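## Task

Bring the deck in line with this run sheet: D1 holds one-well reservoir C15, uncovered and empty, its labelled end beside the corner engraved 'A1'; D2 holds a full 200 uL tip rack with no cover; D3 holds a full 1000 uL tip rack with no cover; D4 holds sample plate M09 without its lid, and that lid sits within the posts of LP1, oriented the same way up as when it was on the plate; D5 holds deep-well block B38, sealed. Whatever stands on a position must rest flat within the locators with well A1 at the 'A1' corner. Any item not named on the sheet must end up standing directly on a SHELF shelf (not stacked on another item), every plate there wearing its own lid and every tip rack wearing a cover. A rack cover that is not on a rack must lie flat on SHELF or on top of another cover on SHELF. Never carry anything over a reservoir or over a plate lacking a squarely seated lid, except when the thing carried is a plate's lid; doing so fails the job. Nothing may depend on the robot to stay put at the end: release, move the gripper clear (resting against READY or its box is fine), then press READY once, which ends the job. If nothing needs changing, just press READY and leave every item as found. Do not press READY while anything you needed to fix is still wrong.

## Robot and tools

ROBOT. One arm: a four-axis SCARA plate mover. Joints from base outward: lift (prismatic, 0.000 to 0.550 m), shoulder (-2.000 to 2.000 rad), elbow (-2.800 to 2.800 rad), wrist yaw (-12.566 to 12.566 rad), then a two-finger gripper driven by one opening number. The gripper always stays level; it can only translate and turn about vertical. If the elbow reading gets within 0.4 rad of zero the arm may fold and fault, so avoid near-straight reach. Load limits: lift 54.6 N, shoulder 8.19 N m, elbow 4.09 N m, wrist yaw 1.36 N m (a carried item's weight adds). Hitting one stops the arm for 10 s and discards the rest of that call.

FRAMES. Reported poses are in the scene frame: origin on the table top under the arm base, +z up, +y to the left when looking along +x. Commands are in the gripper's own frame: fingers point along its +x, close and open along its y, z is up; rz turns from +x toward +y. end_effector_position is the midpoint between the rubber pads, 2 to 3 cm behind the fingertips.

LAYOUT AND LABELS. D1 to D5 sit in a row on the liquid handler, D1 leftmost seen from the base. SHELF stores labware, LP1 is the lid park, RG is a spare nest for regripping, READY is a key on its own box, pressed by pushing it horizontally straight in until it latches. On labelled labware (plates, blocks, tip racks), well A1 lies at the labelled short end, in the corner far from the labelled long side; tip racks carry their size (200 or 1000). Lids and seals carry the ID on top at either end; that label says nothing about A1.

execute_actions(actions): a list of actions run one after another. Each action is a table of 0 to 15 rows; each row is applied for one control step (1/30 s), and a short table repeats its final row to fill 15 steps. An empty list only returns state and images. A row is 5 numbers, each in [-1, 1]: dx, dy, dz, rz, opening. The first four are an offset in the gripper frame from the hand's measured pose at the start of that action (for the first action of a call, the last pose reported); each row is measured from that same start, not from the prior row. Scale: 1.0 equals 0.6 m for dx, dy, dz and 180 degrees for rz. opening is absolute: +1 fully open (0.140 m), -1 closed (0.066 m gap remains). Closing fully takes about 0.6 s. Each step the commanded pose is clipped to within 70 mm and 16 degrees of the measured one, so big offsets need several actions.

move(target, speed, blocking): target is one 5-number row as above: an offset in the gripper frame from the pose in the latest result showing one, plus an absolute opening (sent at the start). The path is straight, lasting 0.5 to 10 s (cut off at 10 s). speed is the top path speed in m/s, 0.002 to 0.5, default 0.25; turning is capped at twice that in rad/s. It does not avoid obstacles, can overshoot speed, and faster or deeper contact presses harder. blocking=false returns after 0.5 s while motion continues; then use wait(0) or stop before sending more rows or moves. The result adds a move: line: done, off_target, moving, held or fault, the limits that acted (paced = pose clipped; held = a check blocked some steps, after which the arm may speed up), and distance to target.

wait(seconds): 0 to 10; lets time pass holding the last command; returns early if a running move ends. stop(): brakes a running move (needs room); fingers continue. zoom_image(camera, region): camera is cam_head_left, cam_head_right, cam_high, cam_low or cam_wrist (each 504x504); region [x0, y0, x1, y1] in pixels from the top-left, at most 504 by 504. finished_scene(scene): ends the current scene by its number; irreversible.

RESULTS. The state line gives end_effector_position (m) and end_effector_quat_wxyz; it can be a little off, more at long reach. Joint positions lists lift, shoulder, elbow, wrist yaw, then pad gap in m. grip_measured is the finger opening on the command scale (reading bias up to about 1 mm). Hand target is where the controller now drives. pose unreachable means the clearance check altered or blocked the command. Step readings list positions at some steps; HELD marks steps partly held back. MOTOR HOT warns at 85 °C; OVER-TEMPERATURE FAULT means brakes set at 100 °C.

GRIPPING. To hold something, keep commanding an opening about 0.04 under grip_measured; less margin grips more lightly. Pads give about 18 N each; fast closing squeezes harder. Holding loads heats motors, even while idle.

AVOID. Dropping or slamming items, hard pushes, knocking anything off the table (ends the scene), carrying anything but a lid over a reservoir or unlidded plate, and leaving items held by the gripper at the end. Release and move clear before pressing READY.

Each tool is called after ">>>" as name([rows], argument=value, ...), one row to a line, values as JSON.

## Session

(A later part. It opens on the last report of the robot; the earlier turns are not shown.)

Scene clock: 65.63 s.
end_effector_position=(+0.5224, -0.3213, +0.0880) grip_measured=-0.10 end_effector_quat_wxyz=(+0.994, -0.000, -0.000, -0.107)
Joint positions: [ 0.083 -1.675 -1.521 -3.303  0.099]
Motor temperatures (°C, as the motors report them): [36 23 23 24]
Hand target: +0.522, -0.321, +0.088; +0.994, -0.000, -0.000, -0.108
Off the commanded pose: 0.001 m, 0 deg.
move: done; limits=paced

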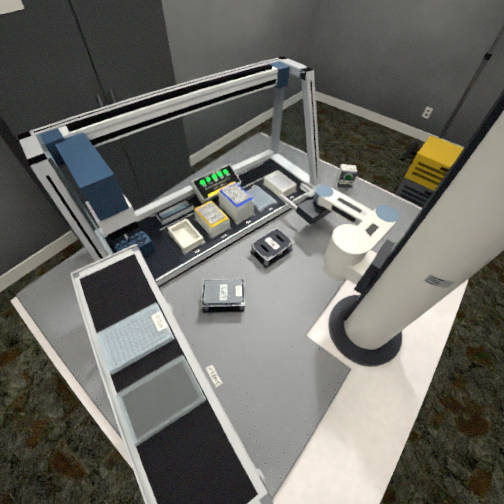

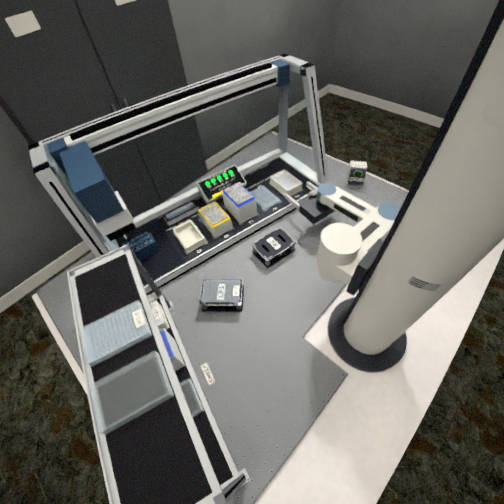

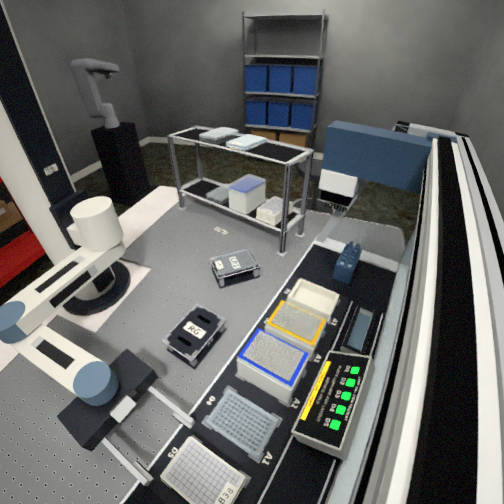

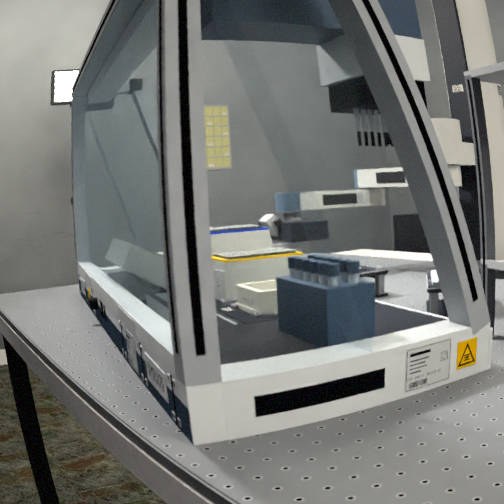

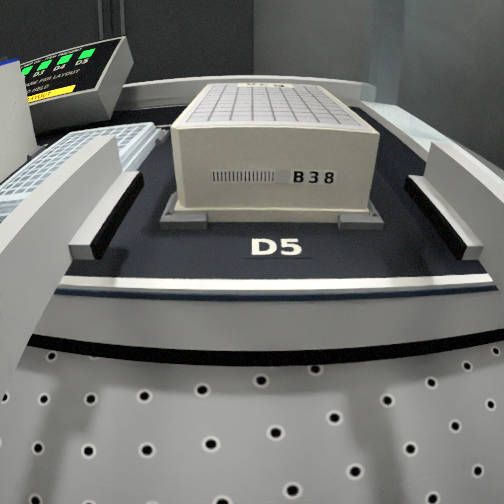

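>>> execute_actions([
  [[0.005,0.0002,0,0,-0.1],[0.016,0.0002,0,0,-0.1],[0.033,0.0002,0,0,-0.1],[0.053,0.0002,0,0,-0.1],[0.074,0.0002,0,0,-0.1],[0.095,0.0002,0,0,-0.1],[0.116,0.0002,0,0,-0.1],[0.135,0.0002,0,0,-0.1],[0.151,0.0002,0,0,-0.1],[0.162,0.0002,0,0,-0.1],[0.1687,0.0002,0,0,-0.15],[0.1687,0.0002,0,0,-0.22],[0.1687,0.0002,0,0,-0.29],[0.1687,0.0002,0,0,-0.35],[0.1687,0.0002,0,0,-0.4]],
])

Scene clock: 67.03 s.
end_effector_position=(+0.6157, -0.3393, +0.0880) grip_measured=-0.37 end_effector_quat_wxyz=(+0.994, -0.000, -0.000, -0.109)
Joint positions: [ 0.083 -1.33  -1.967 -3.204  0.089]
Motor temperatures (°C, as the motors report them): [36 23 23 24]
Hand target: +0.620, -0.342, +0.088; +0.994, -0.000, -0.000, -0.108
Off the commanded pose: 0.007 m, 0 deg.
Step readings (end_effector_position):
0: (+0.5224, -0.3213, +0.0880)
1: (+0.5225, -0.3214, +0.0880)
2: (+0.5240, -0.3219, +0.0880)
4: (+0.5327, -0.3234, +0.0880)
8: (+0.5643, -0.3284, +0.0880)
15: end_effector_position above

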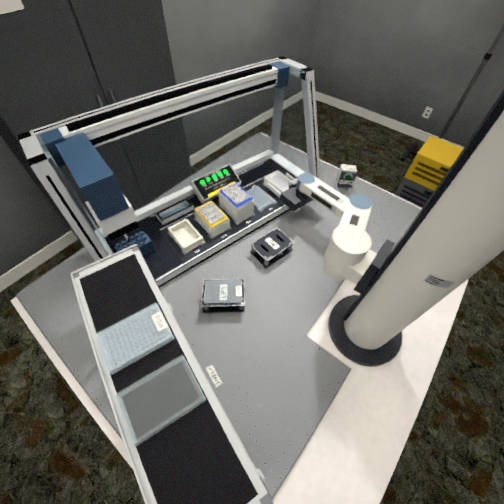

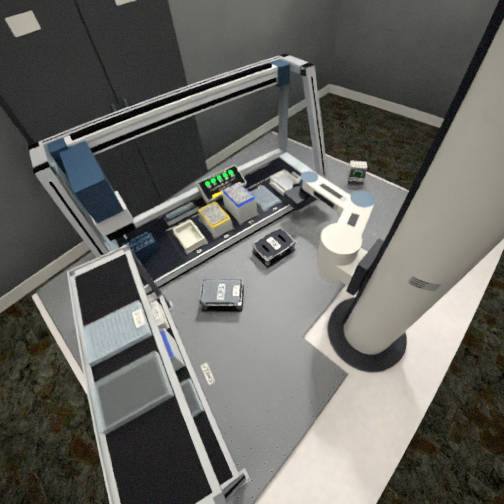

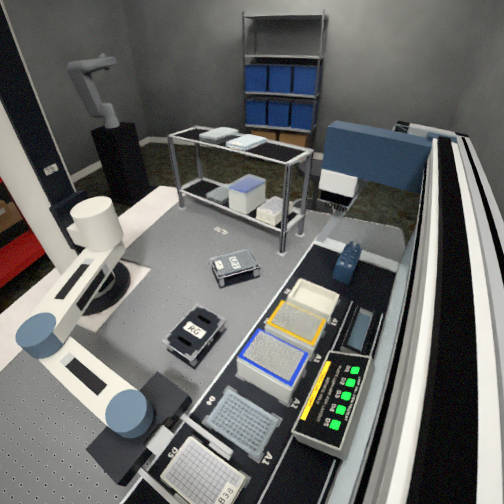

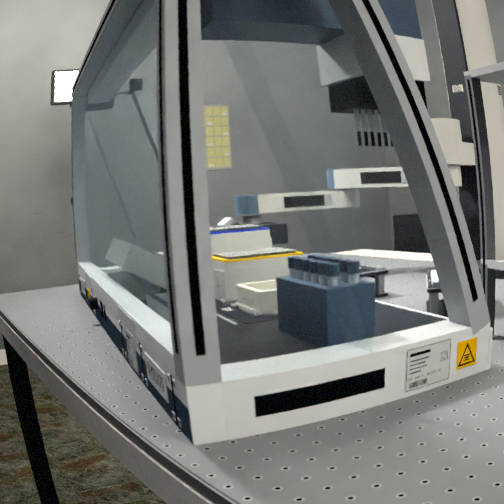

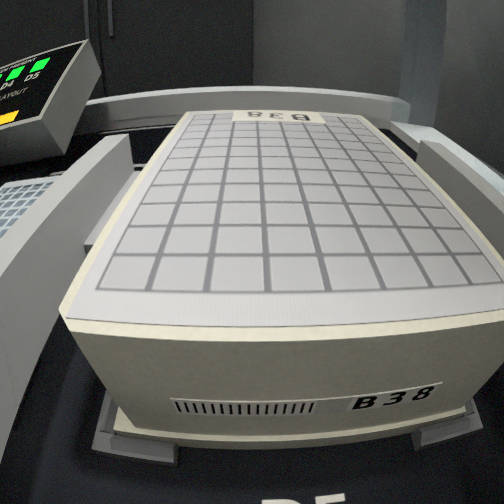

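>>> execute_actions([
  [[0.01038,-0.00368,0,0.0009,-0.4],[0.01038,-0.00368,0,0.0009,-0.41],[0.01038,-0.00368,0,0.0009,-0.43],[0.01038,-0.00368,0,0.0009,-0.45],[0.01038,-0.00368,0,0.0009,-0.47],[0.01038,-0.00368,0,0.0009,-0.49],[0.01038,-0.00368,0,0.0009,-0.505],[0.01038,-0.00368,0,0.0009,-0.518],[0.01038,-0.00368,0,0.0009,-0.53],[0.01038,-0.00368,0,0.0009,-0.54],[0.01038,-0.00368,0,0.0009,-0.55],[0.01038,-0.00368,0,0.0009,-0.56],[0.01038,-0.00368,0,0.0009,-0.57],[0.01038,-0.00368,0,0.0009,-0.57],[0.01038,-0.00368,0,0.0009,-0.57]],
])

Scene clock: 67.93 s.
end_effector_position=(+0.6214, -0.3426, +0.0880) grip_measured=-0.53 end_effector_quat_wxyz=(+0.994, -0.000, -0.000, -0.107)
Joint positions: [ 0.083 -1.306 -2.015 -3.177  0.083]
Motor temperatures (°C, as the motors report them): [36 23 23 24]
Hand target: +0.621, -0.343, +0.088; +0.994, -0.000, -0.000, -0.107
Off the commanded pose: 0.000 m, 0 deg.
Step readings (end_effector_position):
0: (+0.6205, -0.3419, +0.0880)
1: (+0.6206, -0.3420, +0.0880)
2: (+0.6212, -0.3427, +0.0880)
4: (+0.6213, -0.3428, +0.0880)
8: (+0.6213, -0.3427, +0.0880)
15: end_effector_position above

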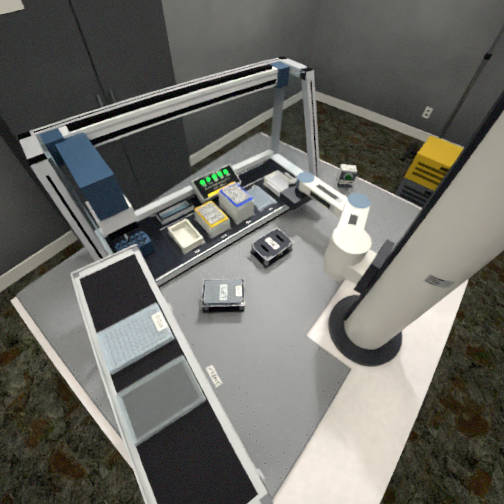

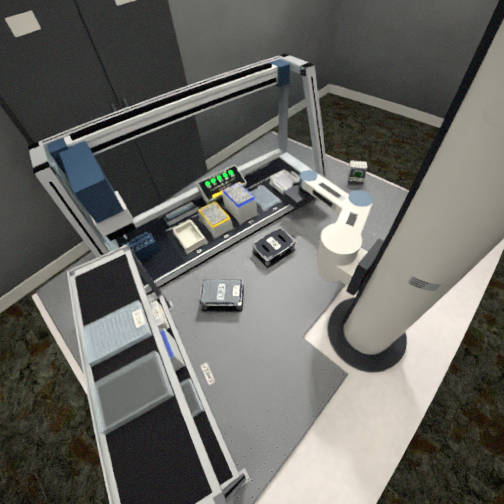

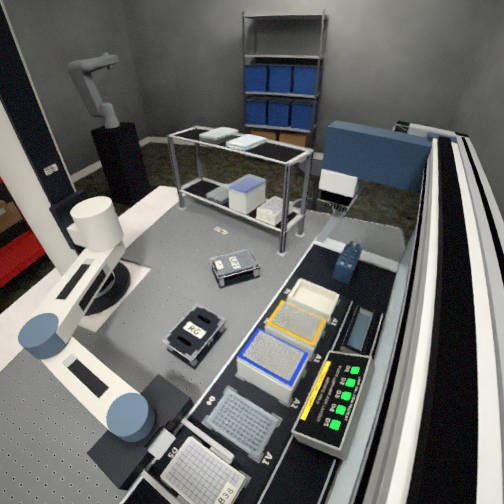

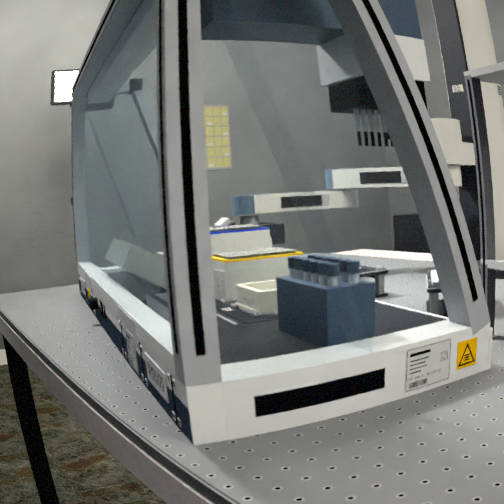

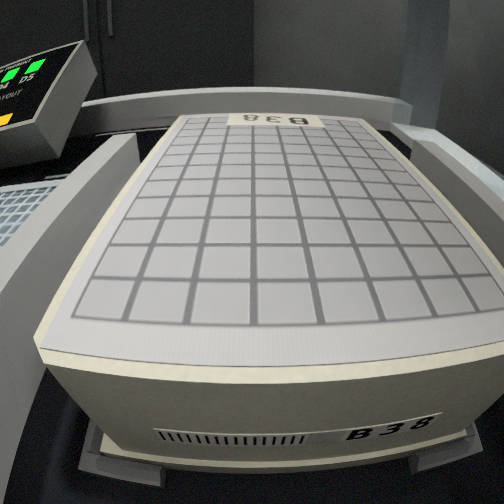

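>>> zoom_image(camera="cam_wrist", region=[70, 430, 190, 504])

>>> zoom_image(camera="cam_wrist", region=[384, 420, 504, 494])

Region (70, 430, 190, 504) of cam_wrist's 504x504 image, scaled by 4.200, with more detail than that image has; it fills the top 311 rows of this view, and the rest is white.

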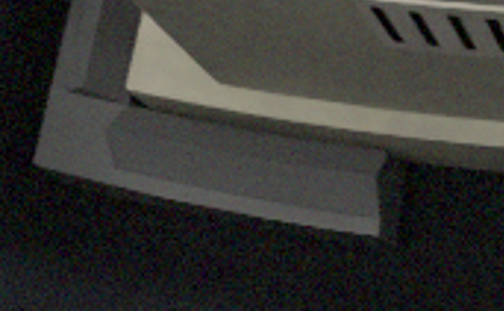

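Region (384, 420, 504, 494) of cam_wrist's 504x504 image, scaled by 4.200, with more detail than that image has; it fills the top 311 rows of this view, and the rest is white.

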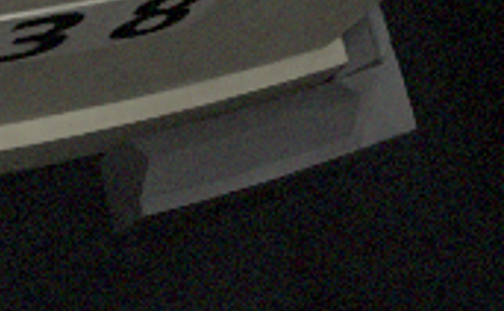

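>>> execute_actions([
  [[0,0,0.003,0,-0.57],[0,0,0.008,0,-0.57],[0,0,0.014,0,-0.57],[0,0,0.019,0,-0.57],[-0.002,0,0.022,0,-0.57],[-0.009,0,0.0233,0,-0.57],[-0.0217,0,0.0233,0,-0.57],[-0.0367,0,0.0233,0,-0.57],[-0.0533,0,0.0233,0,-0.57],[-0.07,0,0.0233,0,-0.57],[-0.0867,0,0.0233,0,-0.57],[-0.1033,0,0.0233,0,-0.57],[-0.12,0,0.0233,0,-0.57],[-0.1367,0,0.0233,0,-0.57],[-0.1533,0,0.0233,0,-0.57]],
  [[-0.075,0,0,0,-0.57],[-0.0917,0,0,0,-0.57],[-0.1067,0.0017,0,0.0032,-0.57],[-0.12,0.0067,0,0.0095,-0.57],[-0.1317,0.015,0,0.0191,-0.57],[-0.1417,0.0267,0,0.0334,-0.57],[-0.15,0.04,0,0.0509,-0.57],[-0.1567,0.055,0,0.07,-0.57],[-0.1633,0.07,0,0.0891,-0.57],[-0.17,0.085,0,0.1082,-0.57],[-0.1767,0.1,0,0.1273,-0.57],[-0.1833,0.115,0,0.1464,-0.57],[-0.19,0.13,0,0.1655,-0.57],[-0.1967,0.145,0,0.1846,-0.57],[-0.2033,0.16,0,0.2037,-0.57]],
  [[0.0043,0.0611,0,0.0709,-0.57],[0.0063,0.0783,0,0.0909,-0.57],[0.0083,0.0954,0,0.1109,-0.57],[0.0104,0.1126,0,0.1309,-0.57],[0.0124,0.1298,0,0.1509,-0.57],[0.0145,0.1469,0,0.1708,-0.57],[0.0165,0.1641,0,0.1908,-0.57],[0.0186,0.1812,0,0.2108,-0.57],[0.0206,0.1984,0,0.2308,-0.57],[0.0227,0.2156,0,0.2508,-0.57],[0.0247,0.2327,0,0.2708,-0.57],[0.0268,0.2499,0,0.2908,-0.57],[0.0288,0.2671,0,0.3108,-0.57],[0.0305,0.281,0,0.327,-0.57],[0.0318,0.292,0,0.34,-0.57]],
])

Scene clock: 73.10 s.
end_effector_position=(+0.4381, -0.0831, +0.1019) grip_measured=-0.53 end_effector_quat_wxyz=(+0.816, -0.000, -0.000, +0.578)
Joint positions: [ 0.097 -1.622 -1.247 -2.181  0.083]
Motor temperatures (°C, as the motors report them): [36 23 23 24]
Hand target: +0.434, -0.062, +0.102; +0.777, -0.000, -0.000, +0.630
Off the commanded pose: 0.023 m, 8 deg.
Step readings (end_effector_position; steps 1 to 15: 1st action; 16 to 30: 2nd action; 31 to 45: 3rd action):
0: (+0.6214, -0.3426, +0.0880)
1: (+0.6214, -0.3426, +0.0881)
2: (+0.6214, -0.3426, +0.0894)
4: (+0.6214, -0.3426, +0.0948)
8: (+0.6161, -0.3407, +0.1021)
15: (+0.5654, -0.3311, +0.1019)
16: (+0.5568, -0.3293, +0.1019)
17: (+0.5480, -0.3278, +0.1019)
19: (+0.5301, -0.3242, +0.1019)
23: (+0.4981, -0.3104, +0.1019)
30: (+0.4693, -0.2331, +0.1019)
31: (+0.4667, -0.2224, +0.1019)
32: (+0.4635, -0.2107, +0.1019)
34: (+0.4574, -0.1883, +0.1019)
38: (+0.4503, -0.1471, +0.1019)
45: end_effector_position above

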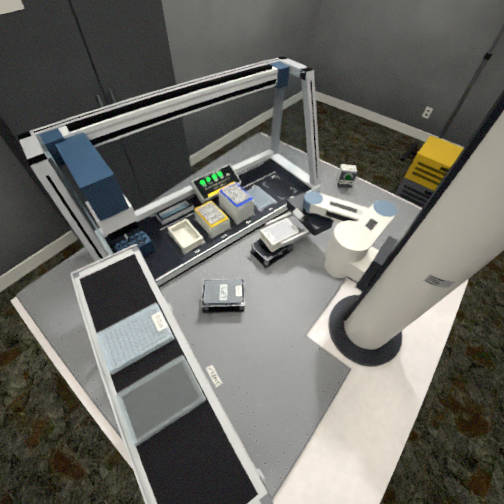

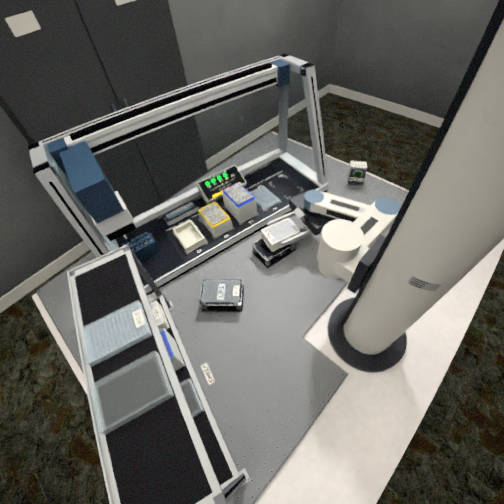

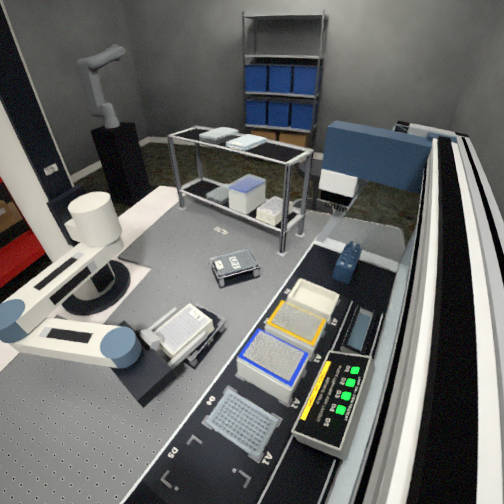

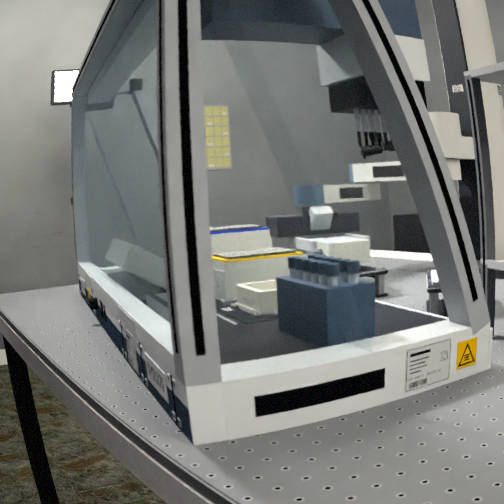

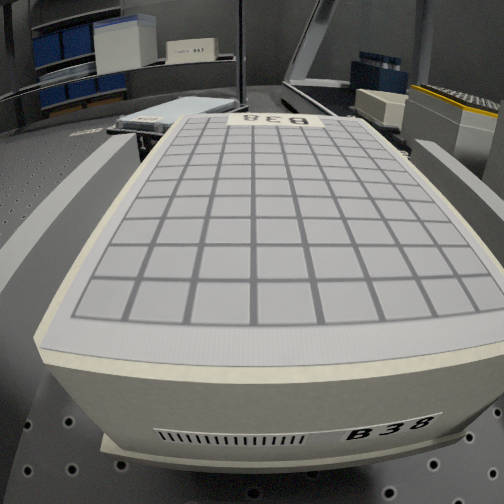

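>>> wait(seconds=0)

Scene clock: 73.20 s.
end_effector_position=(+0.4343, -0.0642, +0.1019) grip_measured=-0.53 end_effector_quat_wxyz=(+0.781, -0.000, -0.000, +0.625)
Joint positions: [ 0.097 -1.564 -1.242 -2.128  0.083]
Motor temperatures (°C, as the motors report them): [36 23 23 24]
Hand target: +0.434, -0.062, +0.102; +0.777, -0.000, -0.000, +0.630
Off the commanded pose: 0.005 m, 1 deg.

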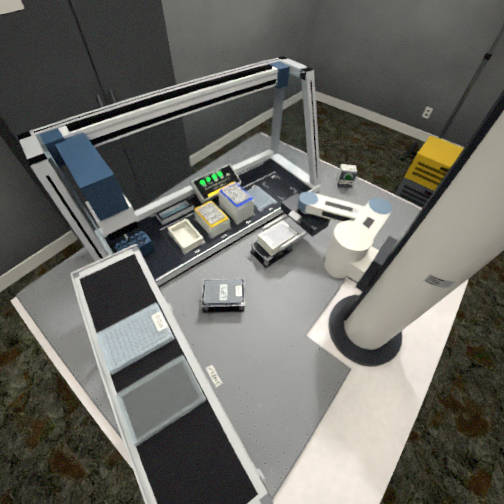

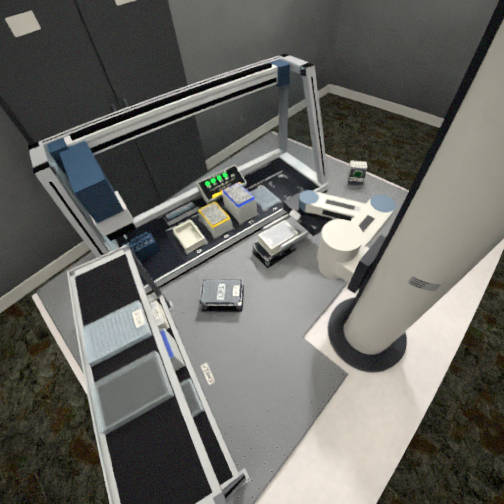

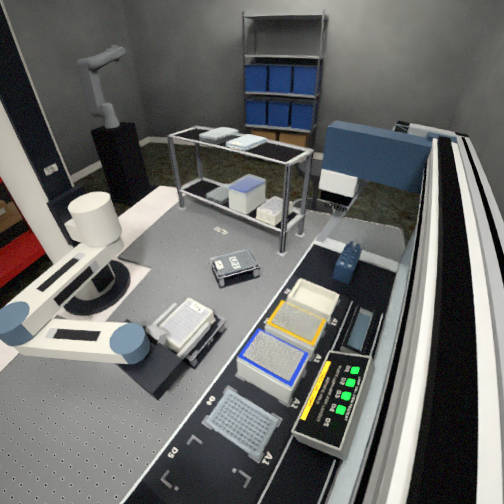

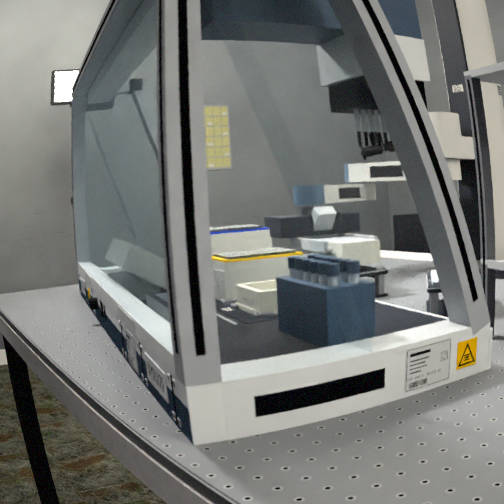

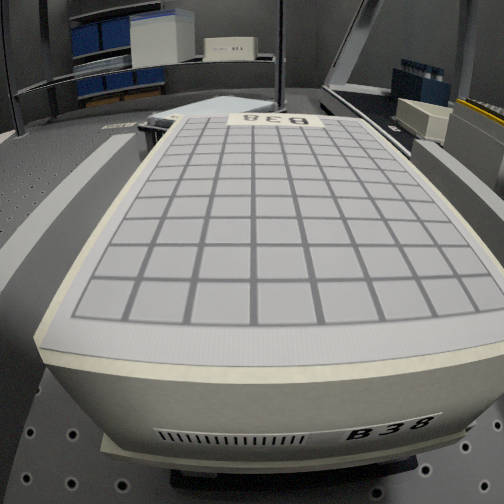

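>>> execute_actions([
  [[0.006,-0.002,0,0.0045,-0.57],[0.009,-0.0055,-0.001,0.005,-0.57],[0.012,-0.009,-0.002,0.0055,-0.57],[0.0145,-0.012,-0.003,0.0059,-0.57],[0.01617,-0.01413,-0.004,0.00592,-0.57]],
])

Scene clock: 73.90 s.
end_effector_position=(+0.4446, -0.0565, +0.0994) grip_measured=-0.53 end_effector_quat_wxyz=(+0.775, -0.000, -0.000, +0.632)
Joint positions: [ 0.094 -1.509 -1.267 -2.138  0.083]
Motor temperatures (°C, as the motors report them): [36 23 23 24]
Hand target: +0.445, -0.057, +0.099; +0.775, -0.000, -0.000, +0.632
Off the commanded pose: 0.000 m, 0 deg.
Step readings (end_effector_position):
0: (+0.4337, -0.0623, +0.1019)
1: (+0.4338, -0.0623, +0.1019)
2: (+0.4352, -0.0617, +0.1019)
4: (+0.4398, -0.0590, +0.1011)
8: (+0.4446, -0.0564, +0.0994)
15: end_effector_position above

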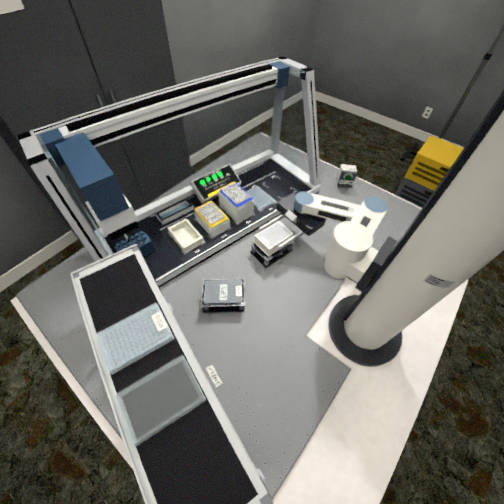

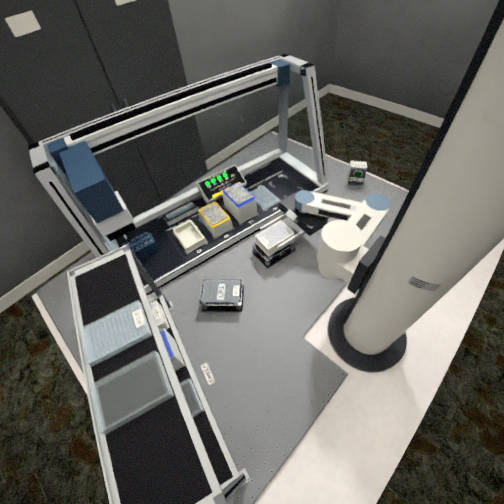

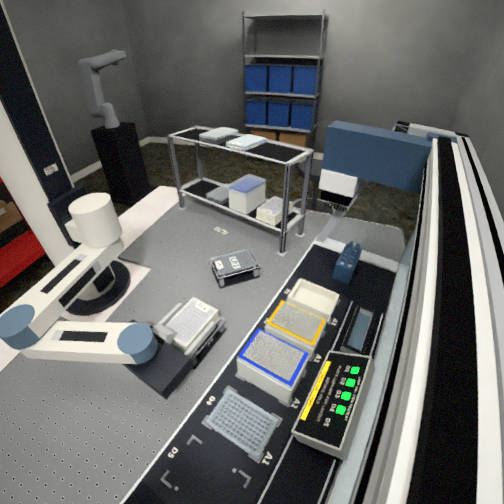

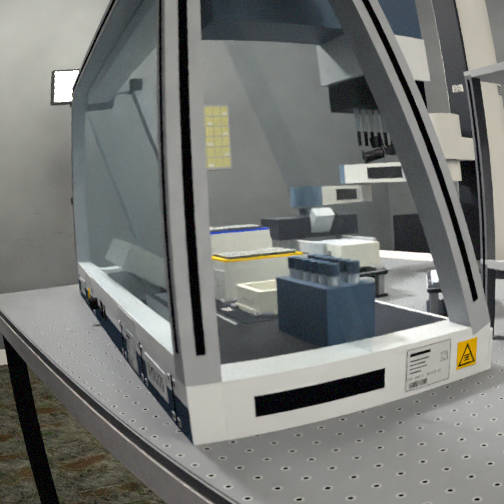

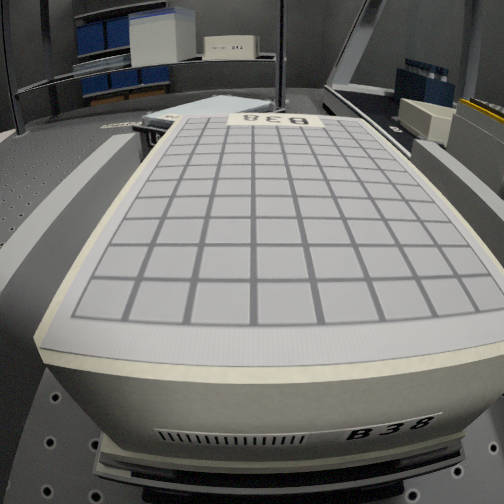

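>>> zoom_image(camera="cam_wrist", region=[70, 430, 190, 504])

>>> zoom_image(camera="cam_wrist", region=[384, 420, 504, 494])

>>> zoom_image(camera="cam_high", region=[140, 280, 250, 380])

Region (70, 430, 190, 504) of cam_wrist's 504x504 image, scaled by 4.200, with more detail than that image has; it fills the top 311 rows of this view, and the rest is white.

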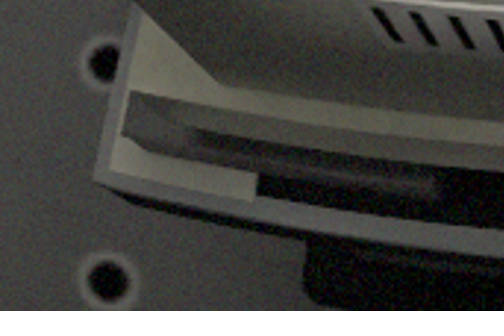

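Region (384, 420, 504, 494) of cam_wrist's 504x504 image, scaled by 4.200, with more detail than that image has; it fills the top 311 rows of this view, and the rest is white.

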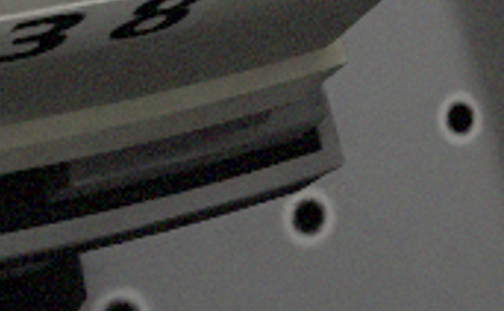

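Region (140, 280, 250, 380) of cam_high's 504x504 image, scaled by 4.582, with more detail than that image has; it fills the top 458 rows of this view, and the rest is white.

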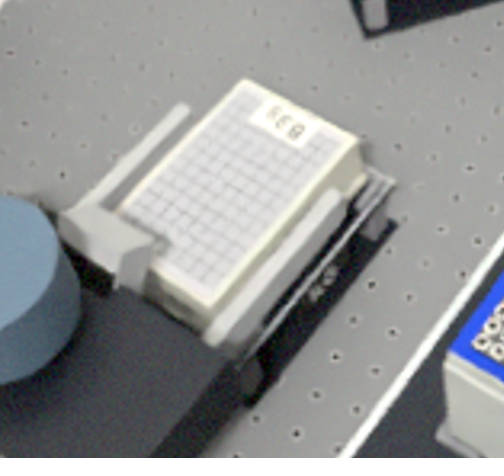

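>>> execute_actions([
  [[0.003,-0.0003,0,0,-0.57],[0.006,-0.0006,0,0,-0.57],[0.0083,-0.0006,0,0,-0.57],[0.0083,-0.0006,-0.0005,0,-0.57],[0.0083,-0.0006,-0.0015,0,-0.57],[0.0083,-0.0006,-0.003,0,-0.57],[0.0083,-0.0006,-0.005,0,-0.57],[0.0083,-0.0006,-0.007,0,-0.57],[0.0083,-0.0006,-0.009,0,-0.57],[0.0083,-0.0006,-0.011,0,-0.57],[0.0083,-0.0006,-0.0127,0,-0.57],[0.0083,-0.0006,-0.0139,0,-0.57],[0.0083,-0.0006,-0.0146,0,-0.57],[0.0083,-0.0006,-0.0146,0,-0.57],[0.0083,-0.0006,-0.0146,0,-0.57]],
])

Scene clock: 75.60 s.
end_effector_position=(+0.4460, -0.0516, +0.0905) grip_measured=-0.53 end_effector_quat_wxyz=(+0.775, -0.000, -0.000, +0.632)
Joint positions: [ 0.086 -1.497 -1.258 -2.159  0.083]
Motor temperatures (°C, as the motors report them): [36 23 23 24]
Hand target: +0.446, -0.052, +0.091; +0.775, -0.000, -0.000, +0.632
Off the commanded pose: 0.000 m, 0 deg.
Step readings (end_effector_position):
0: (+0.4446, -0.0565, +0.0994)
1: (+0.4447, -0.0564, +0.0994)
2: (+0.4453, -0.0550, +0.0994)
4: (+0.4459, -0.0517, +0.0993)
8: (+0.4459, -0.0516, +0.0964)
15: end_effector_position above

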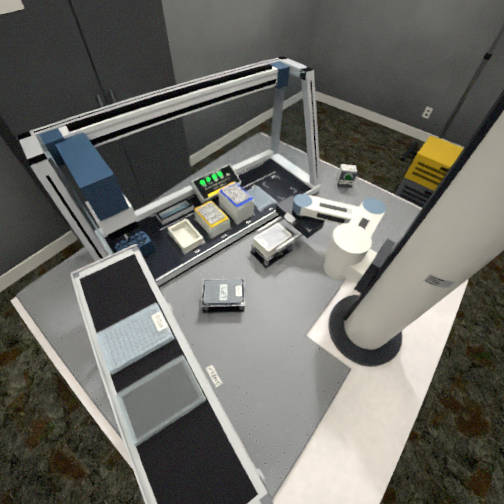

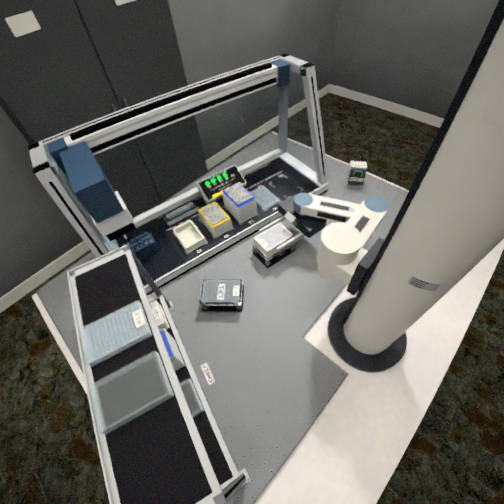

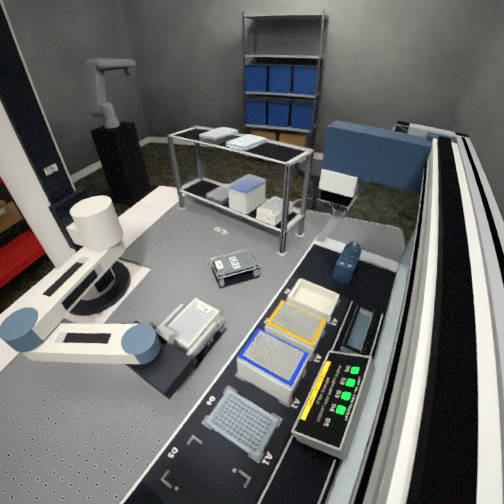

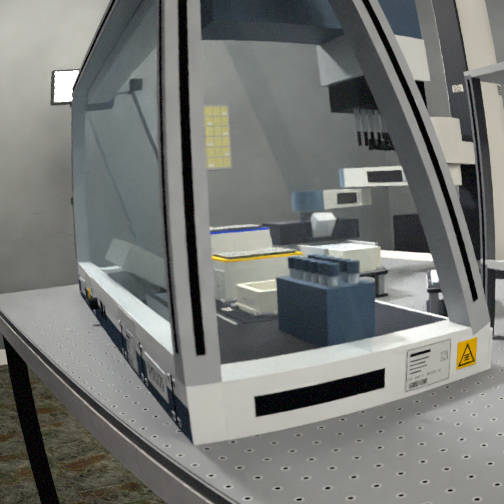

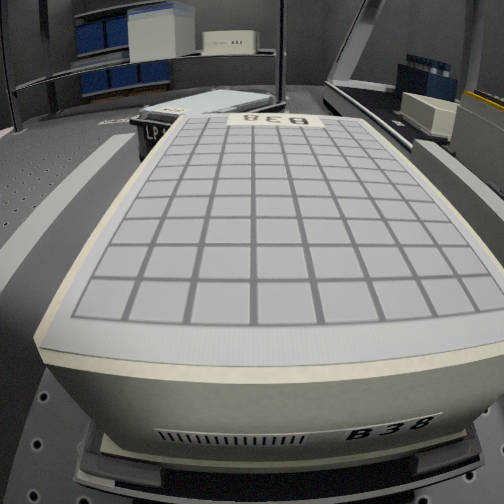

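>>> execute_actions([
  [[0,0,0,0,-0.5],[0,0,0,0,-0.38],[0,0,0.001,0,-0.24],[0,0,0.005,0,-0.1],[0,0,0.012,0,-0.1],[0,0,0.02,0,-0.1],[0,0,0.028,0,-0.1],[0,0,0.036,0,-0.1],[0,0,0.042,0,-0.1],[0,-0.001,0.046,-0.002,-0.1],[0,-0.004,0.048,-0.008,-0.1],[0,-0.009,0.049,-0.018,-0.1],[0,-0.017,0.049,-0.032,-0.1],[0,-0.026,0.049,-0.05,-0.1],[0,-0.036,0.049,-0.07,-0.1]],
])

Scene clock: 77.50 s.
end_effector_position=(+0.4584, -0.0549, +0.1200) grip_measured=-0.10 end_effector_quat_wxyz=(+0.813, -0.000, -0.000, +0.582)
Joint positions: [ 0.115 -1.511 -1.237 -2.293  0.099]
Motor temperatures (°C, as the motors report them): [36 23 23 24]
Hand target: +0.466, -0.057, +0.120; +0.837, -0.000, -0.000, +0.547
Off the commanded pose: 0.009 m, 5 deg.
Step readings (end_effector_position):
0: (+0.4460, -0.0516, +0.0905)
1: (+0.4460, -0.0516, +0.0905)
2: (+0.4460, -0.0516, +0.0905)
4: (+0.4460, -0.0516, +0.0912)
8: (+0.4460, -0.0516, +0.1038)
15: end_effector_position above

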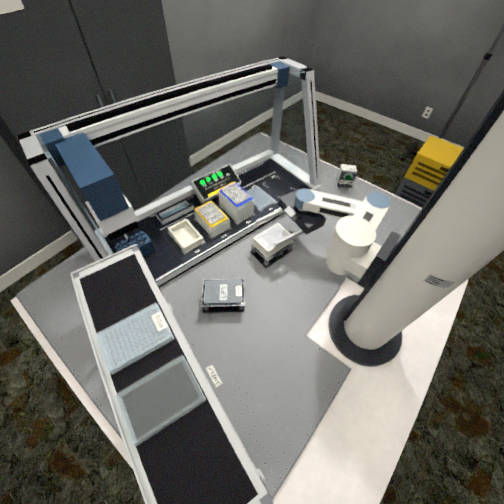

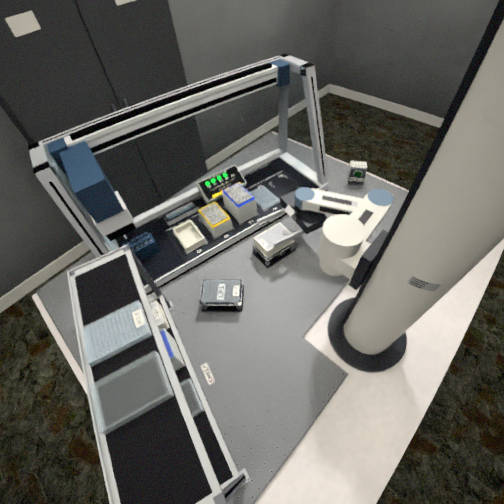

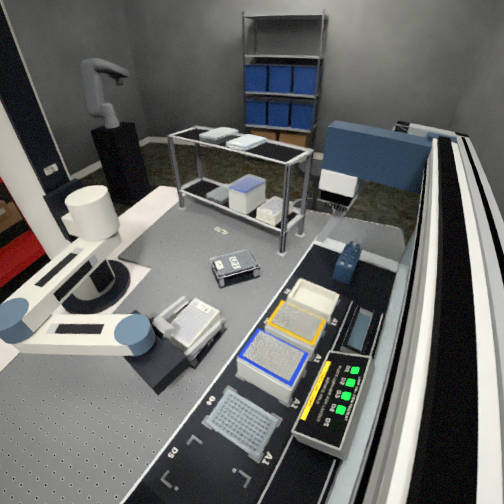

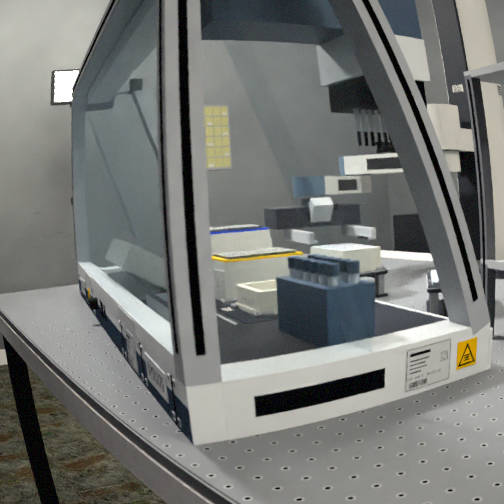

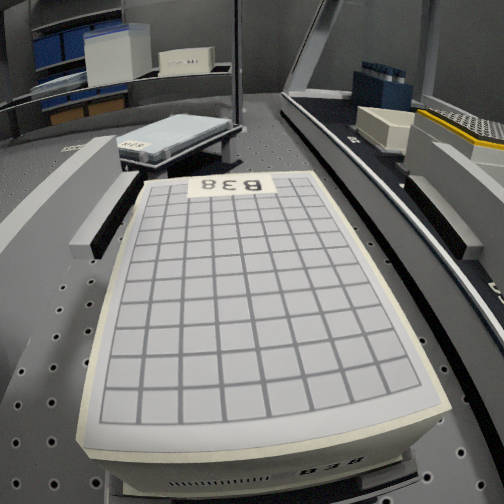

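>>> zoom_image(camera="cam_wrist", region=[95, 105, 255, 185])

>>> zoom_image(camera="cam_wrist", region=[105, 130, 165, 165])

>>> zoom_image(camera="cam_head_left", region=[190, 270, 260, 320])

>>> zoom_image(camera="cam_head_left", region=[90, 295, 190, 375])

Region (95, 105, 255, 185) of cam_wrist's 504x504 image, scaled by 3.150, with more detail than that image has.

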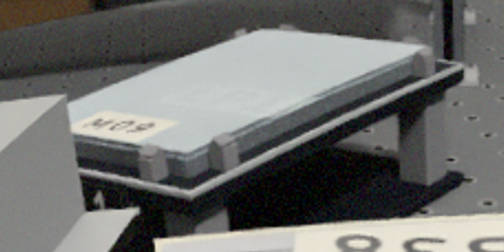

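Region (105, 130, 165, 165) of cam_wrist's 504x504 image, scaled by 8.400, with more detail than that image has; it fills the top 294 rows of this view, and the rest is white.

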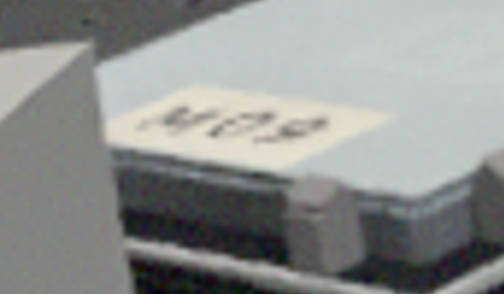

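Region (190, 270, 260, 320) of cam_head_left's 504x504 image, scaled by 7.200, with more detail than that image has; it fills the top 360 rows of this view, and the rest is white.

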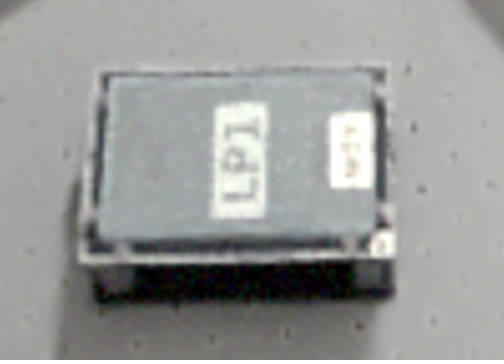

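Region (90, 295, 190, 375) of cam_head_left's 504x504 image, scaled by 5.040, with more detail than that image has; it fills the top 403 rows of this view, and the rest is white.

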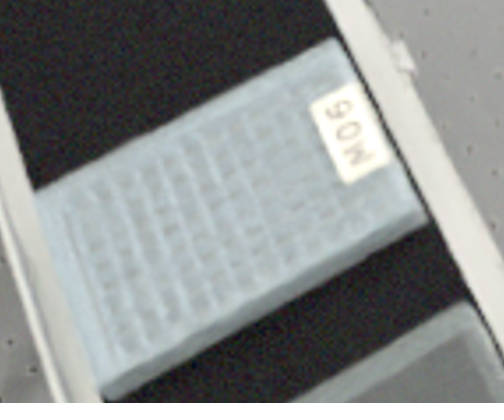

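>>> execute_actions([
  [[0.0021,-0.0174,0,-0.0344,-0.1],[0.0027,-0.0238,-0.001,-0.0471,-0.1],[0.0036,-0.0333,-0.002,-0.0662,-0.1],[0.0047,-0.0441,-0.003,-0.0885,-0.1],[0.0057,-0.0545,-0.004,-0.1108,-0.1],[0.0066,-0.0646,-0.005,-0.1331,-0.1],[0.0076,-0.0744,-0.006,-0.1553,-0.1],[0.0085,-0.0836,-0.007,-0.1776,-0.1],[0.0092,-0.0922,-0.008,-0.1999,-0.1],[0.0099,-0.1005,-0.009,-0.2222,-0.1],[0.0106,-0.108,-0.01,-0.2445,-0.1],[0.0112,-0.1149,-0.01,-0.2667,-0.1],[0.0117,-0.1212,-0.01,-0.289,-0.1],[0.0122,-0.1268,-0.01,-0.3113,-0.1],[0.0125,-0.1317,-0.01,-0.3336,-0.1]],
  [[0.0163,-0.0114,0,-0.0859,-0.1],[0.0191,-0.0134,0,-0.1082,-0.1],[0.0212,-0.0148,0,-0.1305,-0.1],[0.0225,-0.0158,0,-0.1528,-0.1],[0.0234,-0.0163,0,-0.175,-0.1],[0.0235,-0.0164,0,-0.1973,-0.1],[0.0229,-0.016,0,-0.2196,-0.1],[0.0217,-0.0152,0,-0.2419,-0.1],[0.0198,-0.0138,0,-0.2642,-0.1],[0.0172,-0.012,0,-0.2864,-0.1],[0.0141,-0.0098,0,-0.3087,-0.1],[0.0102,-0.0072,0,-0.331,-0.1],[0.0059,-0.0041,0,-0.3533,-0.1],[0.0008,-0.0006,0,-0.3756,-0.1],[-0.0048,0.0033,0,-0.3978,-0.1]],
  [[-0.0233,-0.0107,0,-0.0891,-0.1],[-0.0306,-0.014,0,-0.1114,-0.1],[-0.0385,-0.018,0,-0.1337,-0.1],[-0.0468,-0.022,0,-0.156,-0.1],[-0.0554,-0.0264,0,-0.1783,-0.1],[-0.0647,-0.031,0,-0.2005,-0.1],[-0.0741,-0.0355,0,-0.2228,-0.1],[-0.0839,-0.0403,0,-0.2451,-0.1],[-0.0939,-0.0451,0,-0.2674,-0.1],[-0.1042,-0.05,0,-0.2897,-0.1],[-0.1147,-0.055,0,-0.3119,-0.1],[-0.1238,-0.0594,0,-0.331,-0.1],[-0.1312,-0.063,0,-0.347,-0.1],[-0.1357,-0.0652,0,-0.3565,-0.1],[-0.1368,-0.0657,0,-0.3591,-0.1]],
])

Scene clock: 81.70 s.
end_effector_position=(+0.4416, -0.0745, +0.1140) grip_measured=-0.10 end_effector_quat_wxyz=(+0.772, -0.000, -0.000, -0.636)
Joint positions: [ 0.109 -0.68  -0.983 -5.998  0.099]
Motor temperatures (°C, as the motors report them): [36 23 23 24]
Hand target: +0.435, -0.075, +0.114; +0.724, -0.000, -0.000, -0.690
Off the commanded pose: 0.007 m, 9 deg.
Step readings (end_effector_position; steps 1 to 15: 1st action; 16 to 30: 2nd action; 31 to 45: 3rd action):
0: (+0.4664, -0.0573, +0.1200)
1: (+0.4666, -0.0573, +0.1200)
2: (+0.4685, -0.0573, +0.1200)
4: (+0.4753, -0.0591, +0.1192)
8: (+0.4943, -0.0658, +0.1171)
15: (+0.5237, -0.0735, +0.1140)
16: (+0.5268, -0.0742, +0.1140)
17: (+0.5290, -0.0753, +0.1140)
19: (+0.5326, -0.0770, +0.1140)
23: (+0.5361, -0.0774, +0.1140)
30: (+0.5268, -0.0745, +0.1140)
31: (+0.5237, -0.0738, +0.1140)
32: (+0.5195, -0.0744, +0.1140)
34: (+0.5092, -0.0743, +0.1140)
38: (+0.4864, -0.0738, +0.1140)
45: end_effector_position above

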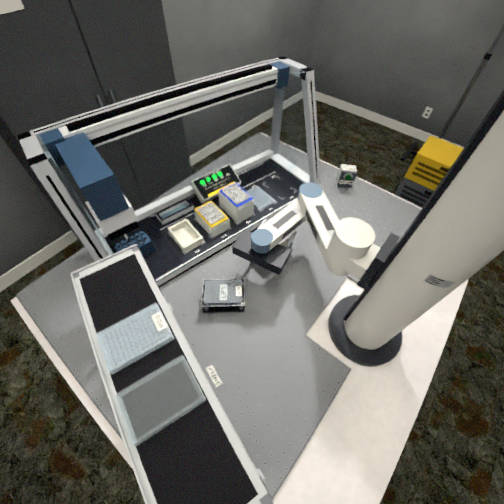

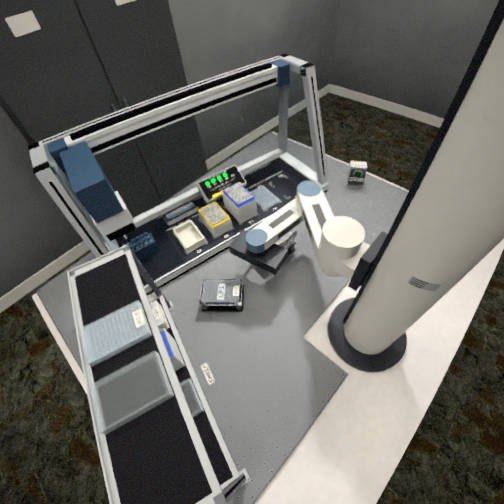

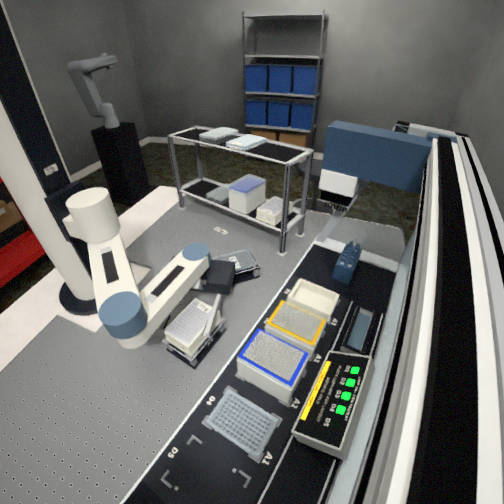

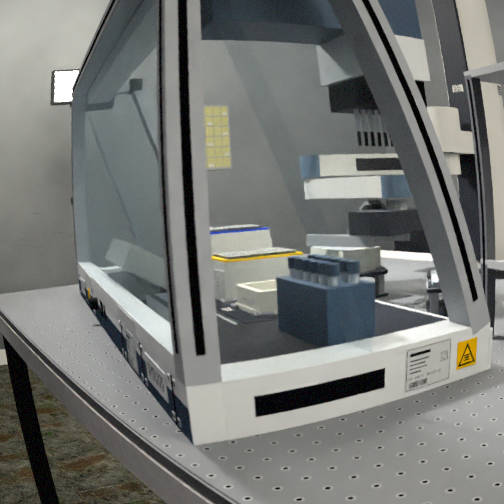

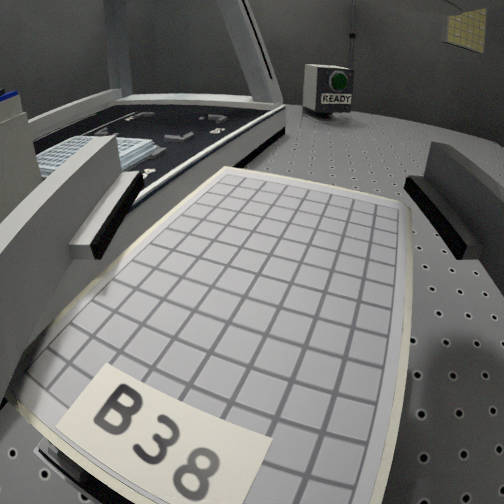

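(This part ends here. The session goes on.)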